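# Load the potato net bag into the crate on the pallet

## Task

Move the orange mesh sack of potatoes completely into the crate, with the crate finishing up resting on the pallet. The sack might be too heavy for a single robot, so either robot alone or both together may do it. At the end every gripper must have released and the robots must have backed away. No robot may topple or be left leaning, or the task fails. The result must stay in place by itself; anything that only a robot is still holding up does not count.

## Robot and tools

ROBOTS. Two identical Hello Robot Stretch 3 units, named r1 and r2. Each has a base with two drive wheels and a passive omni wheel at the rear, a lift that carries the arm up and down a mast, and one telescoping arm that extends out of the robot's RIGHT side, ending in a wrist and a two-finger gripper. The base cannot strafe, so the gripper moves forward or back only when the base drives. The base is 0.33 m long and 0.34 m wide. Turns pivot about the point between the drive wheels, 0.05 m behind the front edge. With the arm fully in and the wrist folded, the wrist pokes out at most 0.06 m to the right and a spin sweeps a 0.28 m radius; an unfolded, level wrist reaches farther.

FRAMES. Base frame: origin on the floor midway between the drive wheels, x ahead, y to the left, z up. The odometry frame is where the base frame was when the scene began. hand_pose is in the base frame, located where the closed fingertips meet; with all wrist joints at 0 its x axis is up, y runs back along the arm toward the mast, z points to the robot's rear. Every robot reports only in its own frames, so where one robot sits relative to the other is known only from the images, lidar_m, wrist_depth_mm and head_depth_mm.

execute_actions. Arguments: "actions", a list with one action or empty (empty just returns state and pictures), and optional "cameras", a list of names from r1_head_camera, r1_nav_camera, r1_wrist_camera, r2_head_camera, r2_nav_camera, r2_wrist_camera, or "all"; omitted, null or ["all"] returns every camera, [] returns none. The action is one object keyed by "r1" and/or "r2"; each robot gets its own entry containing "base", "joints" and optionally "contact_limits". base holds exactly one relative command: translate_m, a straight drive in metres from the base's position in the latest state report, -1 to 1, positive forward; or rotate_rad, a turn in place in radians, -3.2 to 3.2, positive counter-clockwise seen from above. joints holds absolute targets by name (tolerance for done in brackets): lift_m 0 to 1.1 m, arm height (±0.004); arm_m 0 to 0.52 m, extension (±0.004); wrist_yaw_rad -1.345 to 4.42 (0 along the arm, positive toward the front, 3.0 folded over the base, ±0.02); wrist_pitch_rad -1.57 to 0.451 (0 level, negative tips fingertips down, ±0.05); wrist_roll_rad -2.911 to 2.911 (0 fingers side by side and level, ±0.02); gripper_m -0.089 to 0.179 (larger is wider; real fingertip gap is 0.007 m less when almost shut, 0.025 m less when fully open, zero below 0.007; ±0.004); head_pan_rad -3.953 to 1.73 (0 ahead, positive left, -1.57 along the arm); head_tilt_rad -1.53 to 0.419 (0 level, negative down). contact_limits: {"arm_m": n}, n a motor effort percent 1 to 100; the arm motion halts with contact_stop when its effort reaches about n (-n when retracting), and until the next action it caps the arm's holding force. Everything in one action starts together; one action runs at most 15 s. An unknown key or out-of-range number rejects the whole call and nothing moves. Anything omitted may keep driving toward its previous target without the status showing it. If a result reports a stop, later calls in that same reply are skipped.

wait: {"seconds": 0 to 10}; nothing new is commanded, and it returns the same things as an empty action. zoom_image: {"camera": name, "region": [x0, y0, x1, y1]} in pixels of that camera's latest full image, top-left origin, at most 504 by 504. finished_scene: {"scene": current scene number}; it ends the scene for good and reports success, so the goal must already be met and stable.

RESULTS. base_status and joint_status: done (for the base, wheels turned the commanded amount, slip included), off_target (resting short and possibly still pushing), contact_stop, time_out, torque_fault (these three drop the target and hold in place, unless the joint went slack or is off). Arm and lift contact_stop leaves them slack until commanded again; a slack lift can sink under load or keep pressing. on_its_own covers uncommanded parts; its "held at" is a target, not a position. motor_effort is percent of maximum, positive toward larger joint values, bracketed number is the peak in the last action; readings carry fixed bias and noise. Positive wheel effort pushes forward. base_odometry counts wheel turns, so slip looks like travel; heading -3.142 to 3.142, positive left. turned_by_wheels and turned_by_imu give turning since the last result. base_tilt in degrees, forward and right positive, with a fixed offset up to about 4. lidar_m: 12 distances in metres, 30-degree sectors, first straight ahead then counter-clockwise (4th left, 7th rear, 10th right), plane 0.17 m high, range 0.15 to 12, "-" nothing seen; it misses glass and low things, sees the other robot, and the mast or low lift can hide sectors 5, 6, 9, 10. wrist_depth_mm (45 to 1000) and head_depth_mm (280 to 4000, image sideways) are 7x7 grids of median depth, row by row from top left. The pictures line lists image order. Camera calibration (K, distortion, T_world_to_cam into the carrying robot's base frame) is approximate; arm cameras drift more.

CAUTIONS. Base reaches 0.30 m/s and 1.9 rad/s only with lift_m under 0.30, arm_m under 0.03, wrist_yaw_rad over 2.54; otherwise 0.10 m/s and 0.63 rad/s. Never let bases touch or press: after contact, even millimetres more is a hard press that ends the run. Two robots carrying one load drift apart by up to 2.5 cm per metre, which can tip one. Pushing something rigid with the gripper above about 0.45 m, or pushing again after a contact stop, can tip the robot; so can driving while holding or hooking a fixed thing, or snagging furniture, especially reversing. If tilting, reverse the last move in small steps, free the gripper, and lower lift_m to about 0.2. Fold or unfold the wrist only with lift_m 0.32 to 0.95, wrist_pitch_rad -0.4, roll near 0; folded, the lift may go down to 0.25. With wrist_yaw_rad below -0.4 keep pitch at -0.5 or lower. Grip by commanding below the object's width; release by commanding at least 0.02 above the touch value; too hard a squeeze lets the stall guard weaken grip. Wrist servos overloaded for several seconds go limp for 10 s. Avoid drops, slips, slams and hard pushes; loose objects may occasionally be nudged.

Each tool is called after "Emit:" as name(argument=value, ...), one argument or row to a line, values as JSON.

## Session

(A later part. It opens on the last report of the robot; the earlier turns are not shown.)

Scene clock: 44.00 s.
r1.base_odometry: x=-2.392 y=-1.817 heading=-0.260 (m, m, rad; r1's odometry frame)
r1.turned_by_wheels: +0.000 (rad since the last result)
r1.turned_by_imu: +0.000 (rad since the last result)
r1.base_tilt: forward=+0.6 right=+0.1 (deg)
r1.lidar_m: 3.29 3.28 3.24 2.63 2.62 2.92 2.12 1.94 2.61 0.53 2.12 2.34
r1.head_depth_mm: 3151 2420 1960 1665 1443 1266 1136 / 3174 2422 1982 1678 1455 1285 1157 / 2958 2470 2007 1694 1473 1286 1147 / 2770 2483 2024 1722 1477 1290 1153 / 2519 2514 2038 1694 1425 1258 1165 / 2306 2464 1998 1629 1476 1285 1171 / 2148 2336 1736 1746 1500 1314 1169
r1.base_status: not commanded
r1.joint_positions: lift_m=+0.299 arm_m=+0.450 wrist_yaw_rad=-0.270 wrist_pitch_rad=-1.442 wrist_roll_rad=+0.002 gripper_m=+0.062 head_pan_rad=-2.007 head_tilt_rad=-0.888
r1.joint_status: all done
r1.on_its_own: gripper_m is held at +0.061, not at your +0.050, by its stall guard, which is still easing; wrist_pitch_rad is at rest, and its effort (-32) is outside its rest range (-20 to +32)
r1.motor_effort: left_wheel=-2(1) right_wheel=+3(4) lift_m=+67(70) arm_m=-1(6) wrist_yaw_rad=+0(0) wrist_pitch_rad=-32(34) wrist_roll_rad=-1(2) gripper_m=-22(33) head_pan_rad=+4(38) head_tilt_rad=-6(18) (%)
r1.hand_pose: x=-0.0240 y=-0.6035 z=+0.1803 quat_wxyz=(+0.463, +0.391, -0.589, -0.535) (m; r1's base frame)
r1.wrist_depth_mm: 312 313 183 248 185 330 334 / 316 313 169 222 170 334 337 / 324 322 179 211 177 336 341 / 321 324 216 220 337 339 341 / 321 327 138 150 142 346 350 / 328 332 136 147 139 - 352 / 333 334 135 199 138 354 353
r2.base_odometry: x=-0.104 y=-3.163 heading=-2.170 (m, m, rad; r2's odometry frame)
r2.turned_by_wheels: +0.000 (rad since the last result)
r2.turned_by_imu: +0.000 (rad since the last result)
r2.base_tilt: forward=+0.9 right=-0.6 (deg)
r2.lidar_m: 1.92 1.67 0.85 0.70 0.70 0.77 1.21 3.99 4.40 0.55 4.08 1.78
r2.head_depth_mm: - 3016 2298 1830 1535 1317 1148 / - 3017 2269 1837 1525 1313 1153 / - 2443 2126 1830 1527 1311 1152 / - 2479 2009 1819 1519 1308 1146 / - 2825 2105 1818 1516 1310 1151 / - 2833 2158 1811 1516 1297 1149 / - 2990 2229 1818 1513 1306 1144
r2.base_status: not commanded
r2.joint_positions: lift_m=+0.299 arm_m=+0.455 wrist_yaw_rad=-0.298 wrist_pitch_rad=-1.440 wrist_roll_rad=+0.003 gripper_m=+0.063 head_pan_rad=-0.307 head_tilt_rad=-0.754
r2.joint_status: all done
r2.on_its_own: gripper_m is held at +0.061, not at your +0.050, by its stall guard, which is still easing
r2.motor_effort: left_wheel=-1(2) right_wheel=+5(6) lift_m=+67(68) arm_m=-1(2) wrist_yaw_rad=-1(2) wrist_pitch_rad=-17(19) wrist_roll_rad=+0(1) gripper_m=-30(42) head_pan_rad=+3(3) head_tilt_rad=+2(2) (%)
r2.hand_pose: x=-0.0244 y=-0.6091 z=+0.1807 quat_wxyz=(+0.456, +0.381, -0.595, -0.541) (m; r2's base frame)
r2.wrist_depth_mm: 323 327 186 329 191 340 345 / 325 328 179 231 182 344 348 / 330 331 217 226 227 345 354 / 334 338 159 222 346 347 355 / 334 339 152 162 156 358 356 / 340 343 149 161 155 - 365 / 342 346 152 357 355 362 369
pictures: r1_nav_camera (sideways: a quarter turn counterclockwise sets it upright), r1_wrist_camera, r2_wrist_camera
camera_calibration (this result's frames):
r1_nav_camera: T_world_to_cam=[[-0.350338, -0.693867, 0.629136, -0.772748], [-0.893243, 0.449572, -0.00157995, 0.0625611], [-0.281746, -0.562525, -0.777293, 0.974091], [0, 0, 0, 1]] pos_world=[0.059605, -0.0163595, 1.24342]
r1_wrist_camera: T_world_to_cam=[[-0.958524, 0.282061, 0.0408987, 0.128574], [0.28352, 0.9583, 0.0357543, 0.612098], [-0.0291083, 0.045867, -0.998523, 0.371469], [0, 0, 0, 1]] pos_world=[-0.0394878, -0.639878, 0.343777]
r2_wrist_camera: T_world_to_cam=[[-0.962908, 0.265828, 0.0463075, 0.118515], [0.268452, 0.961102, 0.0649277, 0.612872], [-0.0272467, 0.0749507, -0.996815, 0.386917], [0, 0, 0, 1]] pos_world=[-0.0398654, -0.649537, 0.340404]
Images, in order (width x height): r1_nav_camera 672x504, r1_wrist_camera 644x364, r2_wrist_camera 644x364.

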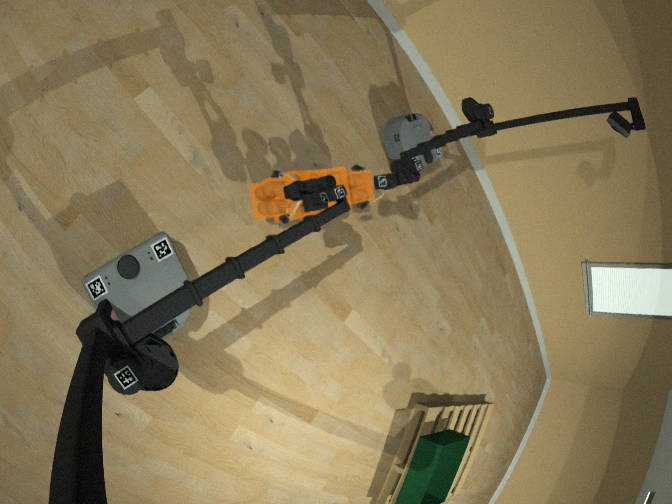

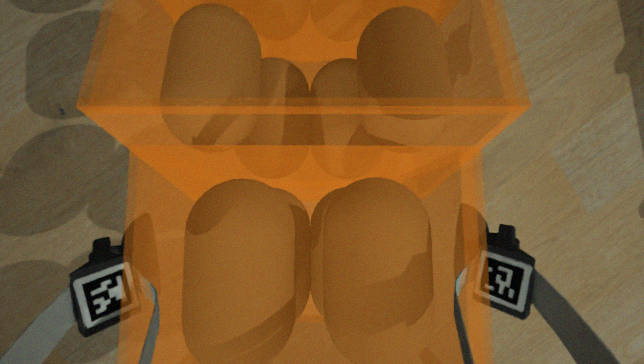

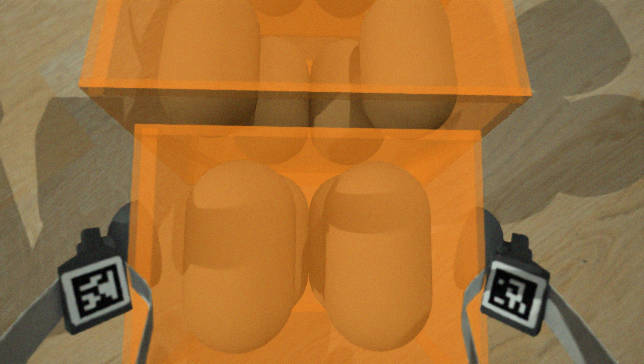

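Emit:
execute_actions(
  actions=[
    {"r1":{"joints":{"lift_m":0.21}},"r2":{"joints":{"lift_m":0.222}}},
  ],
  cameras=[],
)

Emit:
execute_actions(
  actions=[
    {"r1":{"joints":{"gripper_m":0.179}},"r2":{"joints":{"gripper_m":0.179}}},
  ],
  cameras=[],
)

Emit:
execute_actions(
  actions=[
    {"r1":{"base":{"translate_m":-0.003},"joints":{"lift_m":0.201,"arm_m":0.46}},"r2":{"base":{"translate_m":-0.005},"joints":{"lift_m":0.199,"arm_m":0.475}}},
  ],
  cameras=["r1_wrist_camera","r2_wrist_camera"],
)

Scene clock: 46.20 s.
r1.base_odometry: x=-2.392 y=-1.817 heading=-0.260 (m, m, rad; r1's odometry frame)
r1.turned_by_wheels: +0.000 (rad since the last result)
r1.turned_by_imu: +0.001 (rad since the last result)
r1.base_tilt: forward=+0.5 right=+0.3 (deg)
r1.lidar_m: 3.29 3.26 3.27 2.64 2.62 2.90 2.13 1.94 2.61 2.13 2.12 2.34
r1.head_depth_mm: 3170 2406 1954 1657 1444 1273 1137 / 3152 2471 1974 1673 1455 1281 1161 / 2953 2471 2014 1688 1458 1285 1165 / 2762 2491 2020 1705 1480 1290 1156 / 2540 2518 2053 1718 1506 1261 1167 / 2321 2488 2004 1631 1481 1286 1170 / 2161 2316 1756 1732 1501 1319 1169
r1.base_status: not commanded
r1.joint_positions: lift_m=+0.211 arm_m=+0.450 wrist_yaw_rad=-0.270 wrist_pitch_rad=-1.520 wrist_roll_rad=+0.002 gripper_m=+0.072 head_pan_rad=-2.007 head_tilt_rad=-0.889
r1.joint_status: all done
r1.on_its_own: gripper_m is held at +0.071, not at your +0.050, by its stall guard, which is still easing
r1.motor_effort: left_wheel=-1(2) right_wheel=+2(4) lift_m=+18(66) arm_m=+0(0) wrist_yaw_rad=+0(1) wrist_pitch_rad=+11(32) wrist_roll_rad=-1(1) gripper_m=-25(28) head_pan_rad=+3(3) head_tilt_rad=-5(5) (%)
r1.hand_pose: x=-0.0187 y=-0.5843 z=+0.0922 quat_wxyz=(+0.442, +0.413, -0.573, -0.552) (m; r1's base frame)
r1.wrist_depth_mm: 222 131 140 177 135 234 238 / 229 138 143 182 139 242 242 / 233 236 198 240 192 246 249 / 239 242 142 196 246 253 254 / 245 245 134 147 137 257 260 / 249 253 136 149 140 - 268 / 257 258 144 265 266 273 277
r2.base_odometry: x=-0.104 y=-3.163 heading=-2.170 (m, m, rad; r2's odometry frame)
r2.turned_by_wheels: +0.000 (rad since the last result)
r2.turned_by_imu: +0.001 (rad since the last result)
r2.base_tilt: forward=+0.7 right=-0.7 (deg)
r2.lidar_m: 1.92 1.66 0.85 0.70 0.70 0.77 1.21 3.97 4.39 4.11 4.05 1.77
r2.head_depth_mm: - 3037 2293 1837 1530 1317 1151 / - 3035 2284 1827 1534 1311 1146 / - 2446 2122 1839 1523 1310 1148 / - 2482 2018 1822 1530 1309 1147 / - 2856 2088 1827 1521 1310 1146 / - 2810 2151 1826 1519 1306 1149 / - 2995 2185 1814 1514 1310 1139
r2.base_status: not commanded
r2.joint_positions: lift_m=+0.222 arm_m=+0.455 wrist_yaw_rad=-0.298 wrist_pitch_rad=-1.473 wrist_roll_rad=+0.003 gripper_m=+0.073 head_pan_rad=-0.307 head_tilt_rad=-0.754
r2.joint_status: all done
r2.on_its_own: gripper_m is held at +0.072, not at your +0.050, by its stall guard, which is still easing
r2.motor_effort: left_wheel=+0(2) right_wheel=+2(5) lift_m=+40(64) arm_m=-1(0) wrist_yaw_rad=-1(1) wrist_pitch_rad=-8(17) wrist_roll_rad=+0(0) gripper_m=-29(31) head_pan_rad=+3(3) head_tilt_rad=+1(2) (%)
r2.hand_pose: x=-0.0219 y=-0.6010 z=+0.1033 quat_wxyz=(+0.447, +0.391, -0.589, -0.548) (m; r2's base frame)
r2.wrist_depth_mm: 245 155 157 197 154 257 262 / 249 249 160 200 159 263 267 / 252 254 258 259 261 268 268 / 260 262 152 210 163 269 273 / 261 262 147 162 151 275 275 / - 266 149 160 152 - 284 / 269 272 271 278 282 282 287
pictures: none
No camera images: the call's "cameras" was empty. Leave "cameras" out to get every camera's image.

Scene clock: 47.77 s.
r1.base_odometry: x=-2.392 y=-1.817 heading=-0.260 (m, m, rad; r1's odometry frame)
r1.turned_by_wheels: +0.000 (rad since the last result)
r1.turned_by_imu: +0.000 (rad since the last result)
r1.base_tilt: forward=+0.5 right=-0.1 (deg)
r1.lidar_m: 3.27 3.27 3.25 2.63 2.62 2.91 2.13 1.94 2.61 1.56 2.12 2.34
r1.head_depth_mm: 3118 2395 1951 1668 1441 1272 1140 / 3165 2418 1998 1672 1457 1280 1155 / 2975 2463 2021 1689 1466 1285 1165 / 2803 2486 2026 1695 1476 1298 1154 / 2533 2541 2044 1709 1516 1256 1156 / 2294 2471 2004 1510 1475 1296 1162 / 2147 2335 1738 1739 1505 1315 1173
r1.base_status: not commanded
r1.joint_positions: lift_m=+0.210 arm_m=+0.450 wrist_yaw_rad=-0.270 wrist_pitch_rad=-1.508 wrist_roll_rad=+0.002 gripper_m=+0.179 head_pan_rad=-2.007 head_tilt_rad=-0.889
r1.joint_status: all done
r1.motor_effort: left_wheel=-1(0) right_wheel=+2(2) lift_m=+27(27) arm_m=+0(0) wrist_yaw_rad=+0(0) wrist_pitch_rad=+4(11) wrist_roll_rad=-1(1) gripper_m=+4(89) head_pan_rad=+3(3) head_tilt_rad=-5(5) (%)
r1.hand_pose: x=-0.0195 y=-0.5871 z=+0.0918 quat_wxyz=(+0.445, +0.410, -0.576, -0.550) (m; r1's base frame)
r1.wrist_depth_mm: 224 131 140 177 135 236 237 / 228 135 142 181 138 239 241 / 231 234 191 238 159 244 249 / 237 240 144 196 245 250 254 / 242 244 132 145 136 256 260 / - 254 134 146 136 - 264 / 254 253 137 261 263 271 271
r2.base_odometry: x=-0.104 y=-3.163 heading=-2.170 (m, m, rad; r2's odometry frame)
r2.turned_by_wheels: +0.000 (rad since the last result)
r2.turned_by_imu: +0.000 (rad since the last result)
r2.base_tilt: forward=+0.9 right=-0.8 (deg)
r2.lidar_m: 1.92 1.67 0.85 0.70 0.70 0.77 1.21 3.99 4.42 1.57 4.07 1.78
r2.head_depth_mm: - 3029 2290 1834 1534 1310 1152 / - 3053 2274 1828 1534 1316 1149 / - 2438 2109 1837 1519 1315 1152 / - 2490 2008 1824 1519 1307 1152 / - 2849 2091 1810 1519 1307 1147 / - 2843 2161 1811 1518 1307 1146 / - 2968 2207 1818 1518 1301 1142
r2.base_status: not commanded
r2.joint_positions: lift_m=+0.222 arm_m=+0.455 wrist_yaw_rad=-0.298 wrist_pitch_rad=-1.495 wrist_roll_rad=+0.003 gripper_m=+0.179 head_pan_rad=-0.307 head_tilt_rad=-0.754
r2.joint_status: all done
r2.motor_effort: left_wheel=+0(1) right_wheel=+1(3) lift_m=+41(41) arm_m=-1(1) wrist_yaw_rad=-1(1) wrist_pitch_rad=-2(8) wrist_roll_rad=-1(0) gripper_m=+1(87) head_pan_rad=+3(3) head_tilt_rad=+2(2) (%)
r2.hand_pose: x=-0.0203 y=-0.5957 z=+0.1034 quat_wxyz=(+0.441, +0.398, -0.585, -0.553) (m; r2's base frame)
r2.wrist_depth_mm: 247 154 155 196 153 256 258 / 249 245 164 201 160 259 258 / 256 254 252 257 264 264 268 / 255 261 151 170 157 271 275 / 260 265 151 163 153 277 276 / - 268 154 166 158 278 285 / 274 277 274 279 283 287 291
pictures: none
No camera images: the call's "cameras" was empty. Leave "cameras" out to get every camera's image.

Scene clock: 48.90 s.
r1.base_odometry: x=-2.395 y=-1.817 heading=-0.261 (m, m, rad; r1's odometry frame)
r1.turned_by_wheels: +0.000 (rad since the last result)
r1.turned_by_imu: +0.000 (rad since the last result)
r1.base_tilt: forward=+0.6 right=+0.1 (deg)
r1.lidar_m: 3.30 3.26 3.23 2.63 2.62 2.90 2.13 1.94 2.62 1.56 2.12 2.34
r1.head_depth_mm: 3110 2412 1980 1667 1442 1267 1140 / 3186 2437 2008 1676 1458 1281 1162 / 2952 2439 2001 1682 1462 1299 1159 / 2789 2506 2033 1699 1478 1296 1158 / 2549 2552 2034 1715 1506 1255 1167 / 2355 2497 2025 1488 1474 1286 1168 / 2150 2335 1745 1737 1507 1317 1176
r1.base_status: done
r1.joint_positions: lift_m=+0.202 arm_m=+0.459 wrist_yaw_rad=-0.266 wrist_pitch_rad=-1.530 wrist_roll_rad=-0.003 gripper_m=+0.179 head_pan_rad=-2.007 head_tilt_rad=-0.889
r1.joint_status: all done
r1.motor_effort: left_wheel=+0(3) right_wheel=+2(4) lift_m=+12(29) arm_m=+9(9) wrist_yaw_rad=-3(3) wrist_pitch_rad=+16(17) wrist_roll_rad=+2(2) gripper_m=-1(4) head_pan_rad=+3(3) head_tilt_rad=-5(5) (%)
r1.hand_pose: x=-0.0180 y=-0.5911 z=+0.0836 quat_wxyz=(+0.441, +0.418, -0.570, -0.553) (m; r1's base frame)
r1.wrist_depth_mm: 214 122 133 169 129 225 227 / 221 126 136 172 132 230 234 / 225 226 172 189 144 236 238 / 231 234 146 200 239 245 246 / 237 238 128 144 135 250 251 / - 245 130 145 134 256 259 / 250 250 134 145 142 263 268
r2.base_odometry: x=-0.101 y=-3.159 heading=-2.170 (m, m, rad; r2's odometry frame)
r2.turned_by_wheels: +0.000 (rad since the last result)
r2.turned_by_imu: +0.000 (rad since the last result)
r2.base_tilt: forward=+0.7 right=-0.8 (deg)
r2.lidar_m: 1.92 1.66 0.85 0.70 0.69 0.77 1.21 3.98 4.41 1.56 4.08 1.78
r2.head_depth_mm: - 3029 2294 1844 1529 1319 1153 / - 3002 2288 1842 1532 1312 1155 / - 2463 2123 1818 1529 1310 1150 / - 2471 2022 1821 1520 1309 1151 / - 2849 2093 1827 1521 1308 1147 / - 2769 2152 1824 1518 1299 1148 / - 3025 2209 1823 1516 1300 1142
r2.base_status: done
r2.joint_positions: lift_m=+0.200 arm_m=+0.475 wrist_yaw_rad=-0.299 wrist_pitch_rad=-1.516 wrist_roll_rad=+0.003 gripper_m=+0.179 head_pan_rad=-0.307 head_tilt_rad=-0.754
r2.joint_status: lift_m contact_stop (moved -0.022 of -0.023); the others done
r2.on_its_own: lift_m is slack since a contact_stop, until your next command for it
r2.motor_effort: left_wheel=-1(2) right_wheel=+4(7) lift_m=+39(40) arm_m=+3(4) wrist_yaw_rad=-1(1) wrist_pitch_rad=+4(5) wrist_roll_rad=+0(0) gripper_m=+0(0) head_pan_rad=+2(3) head_tilt_rad=+2(2) (%)
r2.hand_pose: x=-0.0187 y=-0.6100 z=+0.0819 quat_wxyz=(+0.435, +0.404, -0.580, -0.558) (m; r2's base frame)
r2.wrist_depth_mm: 221 125 138 175 135 134 234 / 228 128 140 178 137 140 240 / 232 231 180 195 154 242 243 / 237 238 190 202 244 247 254 / 240 244 131 146 134 252 254 / - 251 131 147 134 259 262 / 253 254 134 150 137 265 269
pictures: r1_wrist_camera, r2_wrist_camera
camera_calibration (this result's frames):
r1_wrist_camera: T_world_to_cam=[[-0.961648, 0.270992, 0.0423741, 0.128036], [0.274193, 0.953789, 0.122902, 0.591938], [-0.00711047, 0.129807, -0.991514, 0.32395], [0, 0, 0, 1]] pos_world=[-0.0368762, -0.641332, 0.243025]
r2_wrist_camera: T_world_to_cam=[[-0.963805, 0.262956, 0.0439801, 0.127269], [0.266561, 0.953549, 0.140322, 0.60776], [-0.00503864, 0.146966, -0.989129, 0.332387], [0, 0, 0, 1]] pos_world=[-0.0376676, -0.661845, 0.237894]
Images, in order (width x height): r1_wrist_camera 644x364, r2_wrist_camera 644x364.

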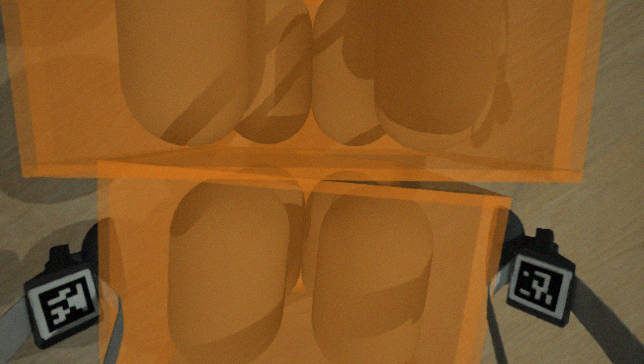

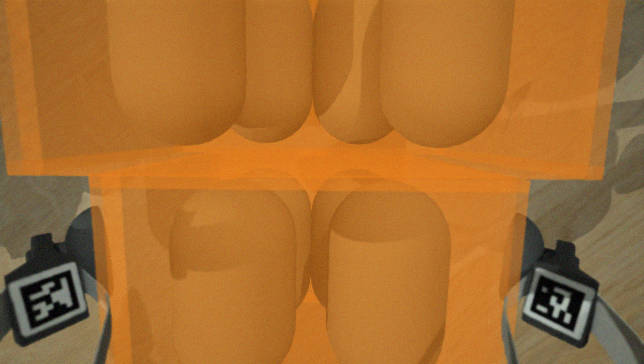

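Emit:
execute_actions(
  actions=[
    {"r1":{"joints":{"gripper_m":0.03}},"r2":{"joints":{"gripper_m":0.03,"lift_m":0.2}}},
  ],
  cameras=[],
)

Emit:
execute_actions(
  actions=[
    {"r1":{"joints":{"lift_m":0.3}},"r2":{"joints":{"lift_m":0.3}}},
  ],
  cameras=["r1_wrist_camera","r2_wrist_camera"],
)

Scene clock: 51.17 s.
r1.base_odometry: x=-2.395 y=-1.817 heading=-0.260 (m, m, rad; r1's odometry frame)
r1.turned_by_wheels: +0.000 (rad since the last result)
r1.turned_by_imu: +0.002 (rad since the last result)
r1.base_tilt: forward=+0.7 right=-0.2 (deg)
r1.lidar_m: 3.30 3.28 3.24 2.63 2.62 2.91 2.13 1.94 2.62 2.13 2.13 2.34
r1.head_depth_mm: 3120 2401 1971 1672 1450 1272 1139 / 3137 2440 1988 1673 1454 1277 1159 / 3027 2448 2019 1698 1465 1297 1155 / 2797 2515 2028 1719 1469 1292 1154 / 2545 2506 2042 1697 1517 1256 1158 / 2353 2489 2019 1476 1467 1283 1166 / 2164 2354 1741 1738 1501 1314 1181
r1.base_status: not commanded
r1.joint_positions: lift_m=+0.202 arm_m=+0.460 wrist_yaw_rad=-0.270 wrist_pitch_rad=-1.531 wrist_roll_rad=-0.002 gripper_m=+0.032 head_pan_rad=-2.007 head_tilt_rad=-0.889
r1.joint_status: all done
r1.motor_effort: left_wheel=+1(3) right_wheel=-1(4) lift_m=+13(13) arm_m=+7(9) wrist_yaw_rad=-1(3) wrist_pitch_rad=+17(17) wrist_roll_rad=+2(2) gripper_m=-40(100) head_pan_rad=+3(4) head_tilt_rad=-5(4) (%)
r1.hand_pose: x=-0.0179 y=-0.5910 z=+0.0836 quat_wxyz=(+0.440, +0.417, -0.570, -0.554) (m; r1's base frame)
r1.wrist_depth_mm: 217 126 134 172 133 228 231 / 223 130 136 176 135 233 236 / 230 230 174 189 148 240 242 / 234 236 188 200 240 246 249 / 241 240 131 144 137 252 257 / 246 247 133 146 136 - 260 / 254 256 137 152 143 267 271
r2.base_odometry: x=-0.101 y=-3.159 heading=-2.170 (m, m, rad; r2's odometry frame)
r2.turned_by_wheels: +0.000 (rad since the last result)
r2.turned_by_imu: -0.001 (rad since the last result)
r2.base_tilt: forward=+0.8 right=-0.9 (deg)
r2.lidar_m: 1.92 1.67 0.85 0.70 0.69 0.77 1.21 3.97 4.39 4.10 4.08 1.78
r2.head_depth_mm: - 3064 2301 1845 1536 1314 1154 / - 3026 2277 1832 1535 1314 1153 / - 2456 2107 1830 1536 1310 1149 / - 2501 2001 1834 1528 1317 1149 / - 2855 2086 1817 1523 1306 1150 / - 2833 2150 1817 1519 1303 1146 / - 2990 2225 1811 1520 1307 1144
r2.base_status: not commanded
r2.joint_positions: lift_m=+0.201 arm_m=+0.475 wrist_yaw_rad=-0.299 wrist_pitch_rad=-1.519 wrist_roll_rad=+0.003 gripper_m=+0.032 head_pan_rad=-0.307 head_tilt_rad=-0.753
r2.joint_status: all done
r2.motor_effort: left_wheel=+0(4) right_wheel=+1(14) lift_m=+13(37) arm_m=+2(3) wrist_yaw_rad=-1(1) wrist_pitch_rad=+5(5) wrist_roll_rad=+0(0) gripper_m=-47(100) head_pan_rad=+3(3) head_tilt_rad=+2(1) (%)
r2.hand_pose: x=-0.0185 y=-0.6094 z=+0.0825 quat_wxyz=(+0.434, +0.404, -0.580, -0.559) (m; r2's base frame)
r2.wrist_depth_mm: 227 129 141 180 138 139 239 / 231 133 144 181 140 239 245 / 237 235 180 198 155 245 248 / 240 241 205 206 248 251 253 / 245 246 135 150 137 257 259 / - 254 136 150 138 - 265 / 258 257 138 156 141 269 269
pictures: none
No camera images: the call's "cameras" was empty. Leave "cameras" out to get every camera's image.

Scene clock: 52.90 s.
r1.base_odometry: x=-2.395 y=-1.817 heading=-0.260 (m, m, rad; r1's odometry frame)
r1.turned_by_wheels: +0.000 (rad since the last result)
r1.turned_by_imu: +0.000 (rad since the last result)
r1.base_tilt: forward=+0.5 right=+0.1 (deg)
r1.lidar_m: 3.30 3.27 3.25 2.63 2.62 2.91 2.12 1.94 2.61 0.53 2.12 2.34
r1.head_depth_mm: 3071 2420 1990 1654 1445 1265 1138 / 3149 2431 1980 1682 1463 1279 1159 / 2958 2450 2012 1680 1465 1283 1146 / 2752 2491 2029 1708 1486 1284 1157 / 2511 2537 2032 1719 1307 1261 1165 / 2298 2488 2015 1631 1471 1285 1167 / 2172 2332 1725 1747 1497 1313 1174
r1.base_status: not commanded
r1.joint_positions: lift_m=+0.299 arm_m=+0.460 wrist_yaw_rad=-0.266 wrist_pitch_rad=-1.459 wrist_roll_rad=-0.006 gripper_m=+0.040 head_pan_rad=-2.007 head_tilt_rad=-0.889
r1.joint_status: all done
r1.on_its_own: gripper_m is held at +0.038, not at your +0.030, by its stall guard, which is still easing; wrist_pitch_rad is at rest, and its effort (-22) is outside its rest range (-20 to +32)
r1.motor_effort: left_wheel=+0(1) right_wheel=+0(3) lift_m=+66(69) arm_m=+1(7) wrist_yaw_rad=-3(3) wrist_pitch_rad=-22(26) wrist_roll_rad=+4(5) gripper_m=-36(40) head_pan_rad=+4(3) head_tilt_rad=-4(4) (%)
r1.hand_pose: x=-0.0228 y=-0.6091 z=+0.1802 quat_wxyz=(+0.462, +0.399, -0.583, -0.536) (m; r1's base frame)
r1.wrist_depth_mm: 311 313 174 242 180 325 330 / 313 315 163 219 167 329 335 / 318 319 167 207 168 334 338 / 320 326 328 223 334 338 341 / 323 328 140 154 145 346 347 / 330 335 137 147 140 - 356 / 335 340 135 148 139 355 361
r2.base_odometry: x=-0.101 y=-3.159 heading=-2.170 (m, m, rad; r2's odometry frame)
r2.turned_by_wheels: +0.000 (rad since the last result)
r2.turned_by_imu: +0.000 (rad since the last result)
r2.base_tilt: forward=+0.7 right=-0.7 (deg)
r2.lidar_m: 1.93 1.67 0.85 0.70 0.69 0.77 1.21 3.98 4.39 0.56 4.08 1.77
r2.head_depth_mm: - 3016 2285 1840 1523 1310 1153 / - 3033 2300 1830 1536 1311 1152 / - 2453 2124 1838 1528 1310 1150 / - 2489 2014 1827 1528 1314 1148 / - 2861 2098 1820 1516 1306 1146 / - 2817 2162 1807 1518 1307 1148 / - 2991 2221 1818 1512 1304 1143
r2.base_status: not commanded
r2.joint_positions: lift_m=+0.299 arm_m=+0.475 wrist_yaw_rad=-0.299 wrist_pitch_rad=-1.467 wrist_roll_rad=+0.003 gripper_m=+0.040 head_pan_rad=-0.307 head_tilt_rad=-0.753
r2.joint_status: all done
r2.on_its_own: gripper_m is held at +0.038, not at your +0.030, by its stall guard, which is still easing
r2.motor_effort: left_wheel=+0(1) right_wheel=+0(2) lift_m=+67(68) arm_m=+0(2) wrist_yaw_rad=-1(1) wrist_pitch_rad=-9(10) wrist_roll_rad=+0(0) gripper_m=-41(47) head_pan_rad=+3(2) head_tilt_rad=+2(2) (%)
r2.hand_pose: x=-0.0223 y=-0.6222 z=+0.1805 quat_wxyz=(+0.448, +0.389, -0.590, -0.547) (m; r2's base frame)
r2.wrist_depth_mm: 320 320 174 331 176 338 339 / 321 321 167 218 167 336 342 / 330 329 173 209 171 343 350 / 331 333 336 339 347 350 359 / 337 340 141 157 147 355 354 / 340 343 139 150 141 - 366 / 349 350 137 149 141 366 373
pictures: r1_wrist_camera, r2_wrist_camera
camera_calibration (this result's frames):
r1_wrist_camera: T_world_to_cam=[[-0.961813, 0.270461, 0.0420217, 0.123971], [0.272463, 0.96071, 0.052914, 0.615295], [-0.0260595, 0.0623428, -0.997715, 0.381649], [0, 0, 0, 1]] pos_world=[-0.0384623, -0.648442, 0.34301]
r2_wrist_camera: T_world_to_cam=[[-0.963188, 0.264951, 0.0454901, 0.123616], [0.268147, 0.95893, 0.0924712, 0.618588], [-0.0191215, 0.101265, -0.994676, 0.403931], [0, 0, 0, 1]] pos_world=[-0.0390838, -0.666839, 0.338956]
Images, in order (width x height): r1_wrist_camera 644x364, r2_wrist_camera 644x364.

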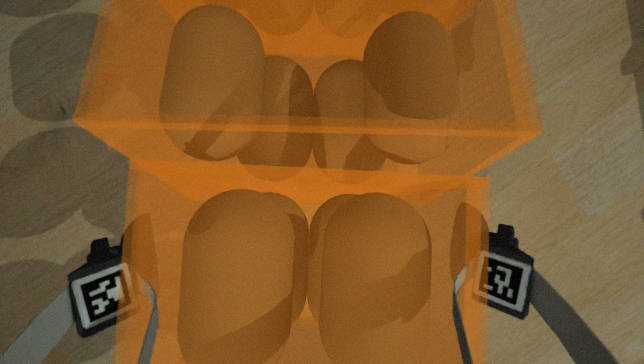

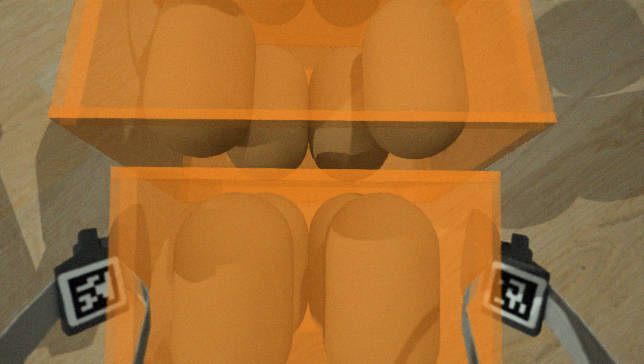

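Emit:
execute_actions(
  actions=[
    {"r1":{"base":{"translate_m":-0.079},"joints":{"wrist_yaw_rad":-0.07,"gripper_m":0.035}},"r2":{"joints":{"wrist_yaw_rad":-0.1,"arm_m":0.468,"gripper_m":0.035}}},
  ],
  cameras=[],
)

Emit:
execute_actions(
  actions=[
    {"r1":{"base":{"translate_m":-0.08},"joints":{"wrist_yaw_rad":0.13}},"r2":{"joints":{"wrist_yaw_rad":0.1}}},
  ],
  cameras=["r1_wrist_camera","r2_wrist_camera"],
)

Emit:
execute_actions(
  actions=[
    {"r1":{"base":{"translate_m":-0.4},"joints":{"gripper_m":0.03,"head_pan_rad":-2.6}},"r2":{"base":{"translate_m":0.4},"joints":{"gripper_m":0.03}}},
  ],
  cameras=["r1_wrist_camera","r2_wrist_camera"],
)

Scene clock: 55.80 s.
r1.base_odometry: x=-2.471 y=-1.796 heading=-0.260 (m, m, rad; r1's odometry frame)
r1.turned_by_wheels: +0.000 (rad since the last result)
r1.turned_by_imu: +0.002 (rad since the last result)
r1.base_tilt: forward=+0.7 right=+0.0 (deg)
r1.lidar_m: 3.37 3.33 3.21 2.61 2.59 2.89 2.05 1.87 2.65 0.54 2.15 2.37
r1.head_depth_mm: 3068 2425 1966 1669 1438 1268 1138 / 3161 2396 1994 1675 1449 1286 1157 / 3021 2459 2007 1693 1476 1295 1152 / 2845 2477 2020 1711 1469 1286 1153 / 2558 2514 2045 1717 1338 1258 1159 / 2367 2493 2077 1449 1381 1291 1165 / 2184 2384 1812 1654 1503 1313 1165
r1.base_status: done
r1.joint_positions: lift_m=+0.299 arm_m=+0.460 wrist_yaw_rad=-0.064 wrist_pitch_rad=-1.464 wrist_roll_rad=-0.009 gripper_m=+0.045 head_pan_rad=-2.007 head_tilt_rad=-0.889
r1.joint_status: gripper_m off_target (ended at +0.045, target +0.035); the others done
r1.on_its_own: gripper_m is held at +0.043, not at your +0.035, by its stall guard, which is still easing
r1.motor_effort: left_wheel=+2(8) right_wheel=-3(6) lift_m=+66(66) arm_m=+1(1) wrist_yaw_rad=-5(10) wrist_pitch_rad=-20(25) wrist_roll_rad=+6(11) gripper_m=-34(86) head_pan_rad=+3(3) head_tilt_rad=-5(5) (%)
r1.hand_pose: x=-0.0218 y=-0.6081 z=+0.1802 quat_wxyz=(+0.513, +0.458, -0.538, -0.488) (m; r1's base frame)
r1.wrist_depth_mm: 307 310 178 241 198 327 329 / 312 315 164 222 168 329 331 / 315 319 167 208 167 335 339 / 320 327 328 223 337 340 346 / 325 328 140 154 146 342 350 / 331 336 135 148 139 - 356 / 338 337 134 148 138 356 361
r2.base_odometry: x=-0.101 y=-3.159 heading=-2.170 (m, m, rad; r2's odometry frame)
r2.turned_by_wheels: +0.000 (rad since the last result)
r2.turned_by_imu: +0.001 (rad since the last result)
r2.base_tilt: forward=+0.9 right=-0.5 (deg)
r2.lidar_m: 1.92 1.67 0.85 0.70 0.69 0.76 1.21 3.97 4.43 0.55 4.07 1.78
r2.head_depth_mm: - 3031 2291 1846 1526 1318 1154 / - 3025 2273 1845 1520 1309 1152 / - 2434 2146 1830 1529 1312 1151 / - 2492 2013 1830 1518 1313 1146 / - 2836 2089 1815 1522 1309 1145 / - 2806 2141 1821 1516 1304 1143 / - 2989 2210 1819 1513 1307 1142
r2.base_status: not commanded
r2.joint_positions: lift_m=+0.299 arm_m=+0.468 wrist_yaw_rad=-0.096 wrist_pitch_rad=-1.469 wrist_roll_rad=-0.002 gripper_m=+0.045 head_pan_rad=-0.307 head_tilt_rad=-0.753
r2.joint_status: gripper_m off_target (ended at +0.045, target +0.035); the others done
r2.on_its_own: gripper_m is held at +0.043, not at your +0.035, by its stall guard, which is still easing
r2.motor_effort: left_wheel=+2(4) right_wheel=-5(11) lift_m=+67(68) arm_m=-4(4) wrist_yaw_rad=-3(7) wrist_pitch_rad=-9(10) wrist_roll_rad=+2(8) gripper_m=-41(93) head_pan_rad=+3(3) head_tilt_rad=+1(2) (%)
r2.hand_pose: x=-0.0218 y=-0.6154 z=+0.1805 quat_wxyz=(+0.502, +0.449, -0.546, -0.498) (m; r2's base frame)
r2.wrist_depth_mm: 317 315 180 325 180 332 343 / 326 321 170 222 170 340 341 / 326 328 174 212 170 346 350 / 335 338 336 230 341 349 353 / 337 340 142 158 148 353 356 / 343 340 138 150 141 - 361 / 348 351 137 149 139 369 370
pictures: none
No camera images: the call's "cameras" was empty. Leave "cameras" out to get every camera's image.

Scene clock: 57.77 s.
r1.base_odometry: x=-2.549 y=-1.776 heading=-0.260 (m, m, rad; r1's odometry frame)
r1.turned_by_wheels: +0.000 (rad since the last result)
r1.turned_by_imu: +0.002 (rad since the last result)
r1.base_tilt: forward=+0.6 right=+0.2 (deg)
r1.lidar_m: 3.44 3.42 3.18 2.58 2.55 2.85 1.99 1.80 2.67 0.53 2.18 2.41
r1.head_depth_mm: 3158 2422 1971 1662 1445 1270 1132 / 3161 2426 1993 1680 1450 1282 1156 / 3044 2470 2014 1693 1458 1299 1153 / 2845 2497 2018 1715 1475 1288 1150 / 2639 2518 2057 1715 1394 1258 1161 / 2386 2491 2055 1731 1335 1292 1168 / 2218 2405 2019 1386 1455 1318 1170
r1.base_status: done
r1.joint_positions: lift_m=+0.299 arm_m=+0.460 wrist_yaw_rad=+0.137 wrist_pitch_rad=-1.459 wrist_roll_rad=-0.012 gripper_m=+0.056 head_pan_rad=-2.007 head_tilt_rad=-0.889
r1.joint_status: all done
r1.on_its_own: gripper_m is held at +0.054, not at your +0.035, by its stall guard, which is still easing; wrist_pitch_rad is at rest, and its effort (-22) is outside its rest range (-20 to +32)
r1.motor_effort: left_wheel=+4(5) right_wheel=-5(8) lift_m=+66(66) arm_m=+1(1) wrist_yaw_rad=-5(9) wrist_pitch_rad=-22(23) wrist_roll_rad=+8(11) gripper_m=-29(35) head_pan_rad=+3(3) head_tilt_rad=-5(4) (%)
r1.hand_pose: x=-0.0210 y=-0.6094 z=+0.1802 quat_wxyz=(+0.561, +0.509, -0.490, -0.431) (m; r1's base frame)
r1.wrist_depth_mm: 311 313 180 241 185 324 329 / 315 316 165 221 169 331 333 / 315 320 168 210 166 333 339 / 319 324 326 224 333 338 341 / 329 327 139 154 147 346 349 / 330 334 136 148 138 - 357 / 340 341 135 148 139 358 361
r2.base_odometry: x=-0.101 y=-3.159 heading=-2.170 (m, m, rad; r2's odometry frame)
r2.turned_by_wheels: +0.000 (rad since the last result)
r2.turned_by_imu: +0.001 (rad since the last result)
r2.base_tilt: forward=+0.8 right=-0.8 (deg)
r2.lidar_m: 1.93 1.67 0.85 0.70 0.69 0.77 1.21 3.98 4.38 0.55 4.07 1.77
r2.head_depth_mm: - 3038 2295 1832 1528 1310 1155 / - 3019 2291 1831 1526 1314 1152 / - 2454 2129 1819 1532 1306 1150 / - 2491 2013 1819 1527 1315 1150 / - 2856 2093 1829 1515 1306 1144 / - 2807 2146 1807 1524 1307 1142 / - 2990 2196 1804 1517 1307 1147
r2.base_status: not commanded
r2.joint_positions: lift_m=+0.299 arm_m=+0.468 wrist_yaw_rad=+0.106 wrist_pitch_rad=-1.465 wrist_roll_rad=-0.005 gripper_m=+0.057 head_pan_rad=-0.307 head_tilt_rad=-0.753
r2.joint_status: all done
r2.on_its_own: gripper_m is held at +0.055, not at your +0.035, by its stall guard, which is still easing
r2.motor_effort: left_wheel=+4(4) right_wheel=-9(9) lift_m=+67(68) arm_m=-3(3) wrist_yaw_rad=-4(7) wrist_pitch_rad=-10(10) wrist_roll_rad=+4(7) gripper_m=-35(42) head_pan_rad=+3(3) head_tilt_rad=+1(2) (%)
r2.hand_pose: x=-0.0213 y=-0.6165 z=+0.1805 quat_wxyz=(+0.551, +0.501, -0.498, -0.443) (m; r2's base frame)
r2.wrist_depth_mm: 321 317 180 326 181 333 338 / 325 328 171 222 170 334 344 / 328 333 176 212 171 346 349 / 332 334 340 231 345 352 360 / 336 336 142 158 148 353 358 / 340 340 138 150 141 - 364 / 346 352 137 150 140 368 368
pictures: r1_wrist_camera, r2_wrist_camera
camera_calibration (this result's frames):
r1_wrist_camera: T_world_to_cam=[[-0.989969, -0.134675, 0.0427118, -0.121825], [-0.132386, 0.989805, 0.0525411, 0.624398], [-0.0493524, 0.0463596, -0.997705, 0.371486], [0, 0, 0, 1]] pos_world=[-0.0196079, -0.651661, 0.34303]
r2_wrist_camera: T_world_to_cam=[[-0.988615, -0.143131, 0.0464074, -0.129194], [-0.138573, 0.986267, 0.0898605, 0.621484], [-0.0586319, 0.0824066, -0.994873, 0.390947], [0, 0, 0, 1]] pos_world=[-0.0186808, -0.663658, 0.339091]
Images, in order (width x height): r1_wrist_camera 644x364, r2_wrist_camera 644x364.

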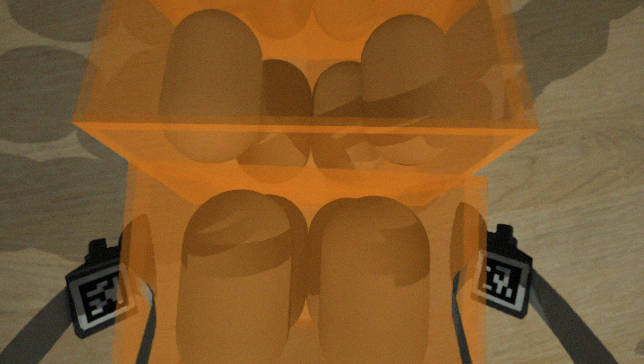

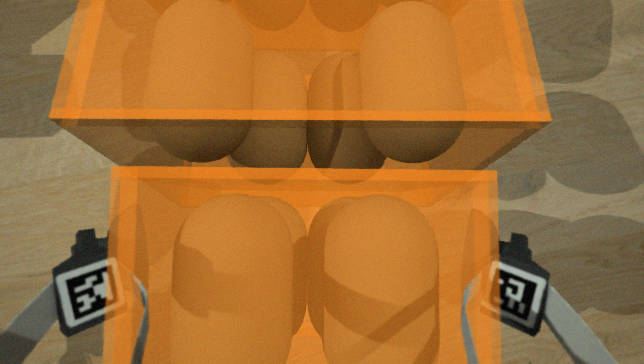

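Scene clock: 63.00 s.
r1.base_odometry: x=-2.935 y=-1.673 heading=-0.260 (m, m, rad; r1's odometry frame)
r1.turned_by_wheels: +0.000 (rad since the last result)
r1.turned_by_imu: +0.005 (rad since the last result)
r1.base_tilt: forward=+0.5 right=+0.1 (deg)
r1.lidar_m: 3.82 3.79 2.99 2.45 2.44 2.70 1.66 1.46 2.84 0.53 2.32 2.57
r1.head_depth_mm: 3118 2181 1915 1654 1441 1271 1170 / 3212 2039 1862 1681 1456 1286 1157 / 3206 2080 1859 1692 1469 1294 1179 / 3266 2037 1873 1697 1469 1301 1176 / 3320 2384 1925 1713 1472 1308 1156 / 3317 2533 2059 1729 1485 1308 1150 / 3442 2614 2096 1747 1506 1344 1152
r1.base_status: done
r1.joint_positions: lift_m=+0.299 arm_m=+0.460 wrist_yaw_rad=+0.137 wrist_pitch_rad=-1.461 wrist_roll_rad=-0.012 gripper_m=+0.055 head_pan_rad=-2.593 head_tilt_rad=-0.889
r1.joint_status: gripper_m off_target (ended at +0.055, target +0.030); the others done
r1.on_its_own: gripper_m is held at +0.053, not at your +0.030, by its stall guard, which is still easing; wrist_pitch_rad is at rest, and its effort (-22) is outside its rest range (-20 to +32)
r1.motor_effort: left_wheel=+3(4) right_wheel=-5(12) lift_m=+66(66) arm_m=+1(1) wrist_yaw_rad=-6(5) wrist_pitch_rad=-22(22) wrist_roll_rad=+8(8) gripper_m=-32(100) head_pan_rad=-3(31) head_tilt_rad=-5(4) (%)
r1.hand_pose: x=-0.0211 y=-0.6090 z=+0.1802 quat_wxyz=(+0.561, +0.509, -0.489, -0.432) (m; r1's base frame)
r1.wrist_depth_mm: 309 311 179 242 197 323 330 / 312 316 165 223 169 331 336 / 314 318 167 207 167 337 338 / 322 325 325 223 335 342 343 / 327 328 140 153 146 345 349 / 328 334 136 148 139 - 353 / 337 340 134 149 139 360 356
r2.base_odometry: x=-0.327 y=-3.490 heading=-2.169 (m, m, rad; r2's odometry frame)
r2.turned_by_wheels: +0.000 (rad since the last result)
r2.turned_by_imu: -0.002 (rad since the last result)
r2.base_tilt: forward=+0.7 right=-0.8 (deg)
r2.lidar_m: 4.46 2.02 1.03 0.84 0.83 0.92 1.44 4.35 4.81 0.55 3.93 1.42
r2.head_depth_mm: 3935 3004 2296 1843 1533 1313 1156 / - 3023 2096 1825 1521 1316 1152 / - 2999 2046 1738 1530 1306 1151 / - 3043 1922 1744 1525 1302 1148 / - 2963 2129 1794 1526 1306 1145 / - 2998 2103 1811 1519 1303 1150 / 3969 2962 2066 1815 1518 1298 1147
r2.base_status: done
r2.joint_positions: lift_m=+0.299 arm_m=+0.468 wrist_yaw_rad=+0.106 wrist_pitch_rad=-1.465 wrist_roll_rad=-0.005 gripper_m=+0.056 head_pan_rad=-0.307 head_tilt_rad=-0.753
r2.joint_status: gripper_m off_target (ended at +0.056, target +0.030)
r2.on_its_own: gripper_m is held at +0.054, not at your +0.030, by its stall guard, which is still easing
r2.motor_effort: left_wheel=+4(8) right_wheel=-11(13) lift_m=+67(67) arm_m=-3(3) wrist_yaw_rad=-5(4) wrist_pitch_rad=-10(10) wrist_roll_rad=+4(4) gripper_m=-38(100) head_pan_rad=+3(3) head_tilt_rad=+2(1) (%)
r2.hand_pose: x=-0.0213 y=-0.6165 z=+0.1805 quat_wxyz=(+0.551, +0.501, -0.498, -0.443) (m; r2's base frame)
r2.wrist_depth_mm: 316 321 182 328 183 333 339 / 324 322 170 222 170 339 342 / 329 331 174 212 172 345 346 / 332 334 223 228 344 346 351 / 338 340 143 159 149 354 363 / 338 349 138 151 141 - 365 / 354 350 137 149 140 366 367
pictures: r1_wrist_camera, r2_wrist_camera
camera_calibration (this result's frames):
r1_wrist_camera: T_world_to_cam=[[-0.989959, -0.134743, 0.0427144, -0.121867], [-0.132367, 0.989712, 0.0542981, 0.623574], [-0.0495913, 0.0480989, -0.997611, 0.372492], [0, 0, 0, 1]] pos_world=[-0.019631, -0.651496, 0.342948]
r2_wrist_camera: T_world_to_cam=[[-0.988614, -0.143145, 0.0463984, -0.129199], [-0.138574, 0.986246, 0.0900916, 0.62137], [-0.0586564, 0.0826362, -0.994852, 0.391078], [0, 0, 0, 1]] pos_world=[-0.0186831, -0.663635, 0.339079]
Images, in order (width x height): r1_wrist_camera 644x364, r2_wrist_camera 644x364.

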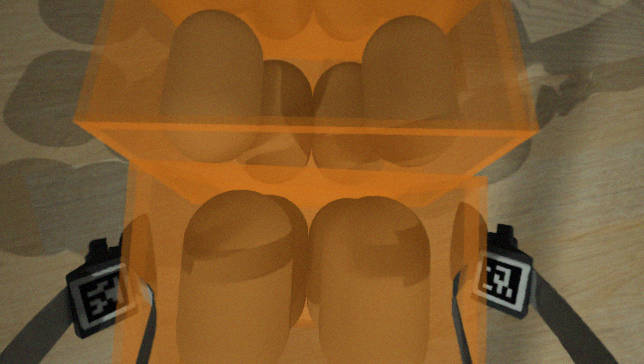

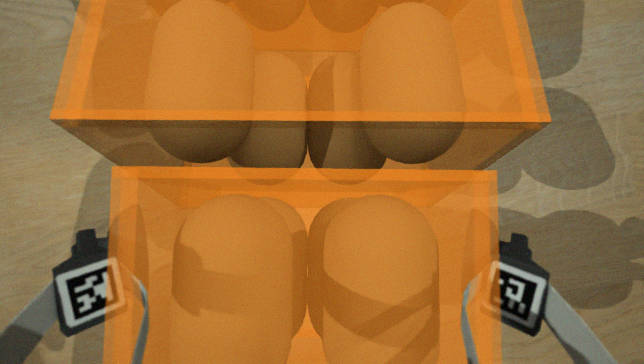

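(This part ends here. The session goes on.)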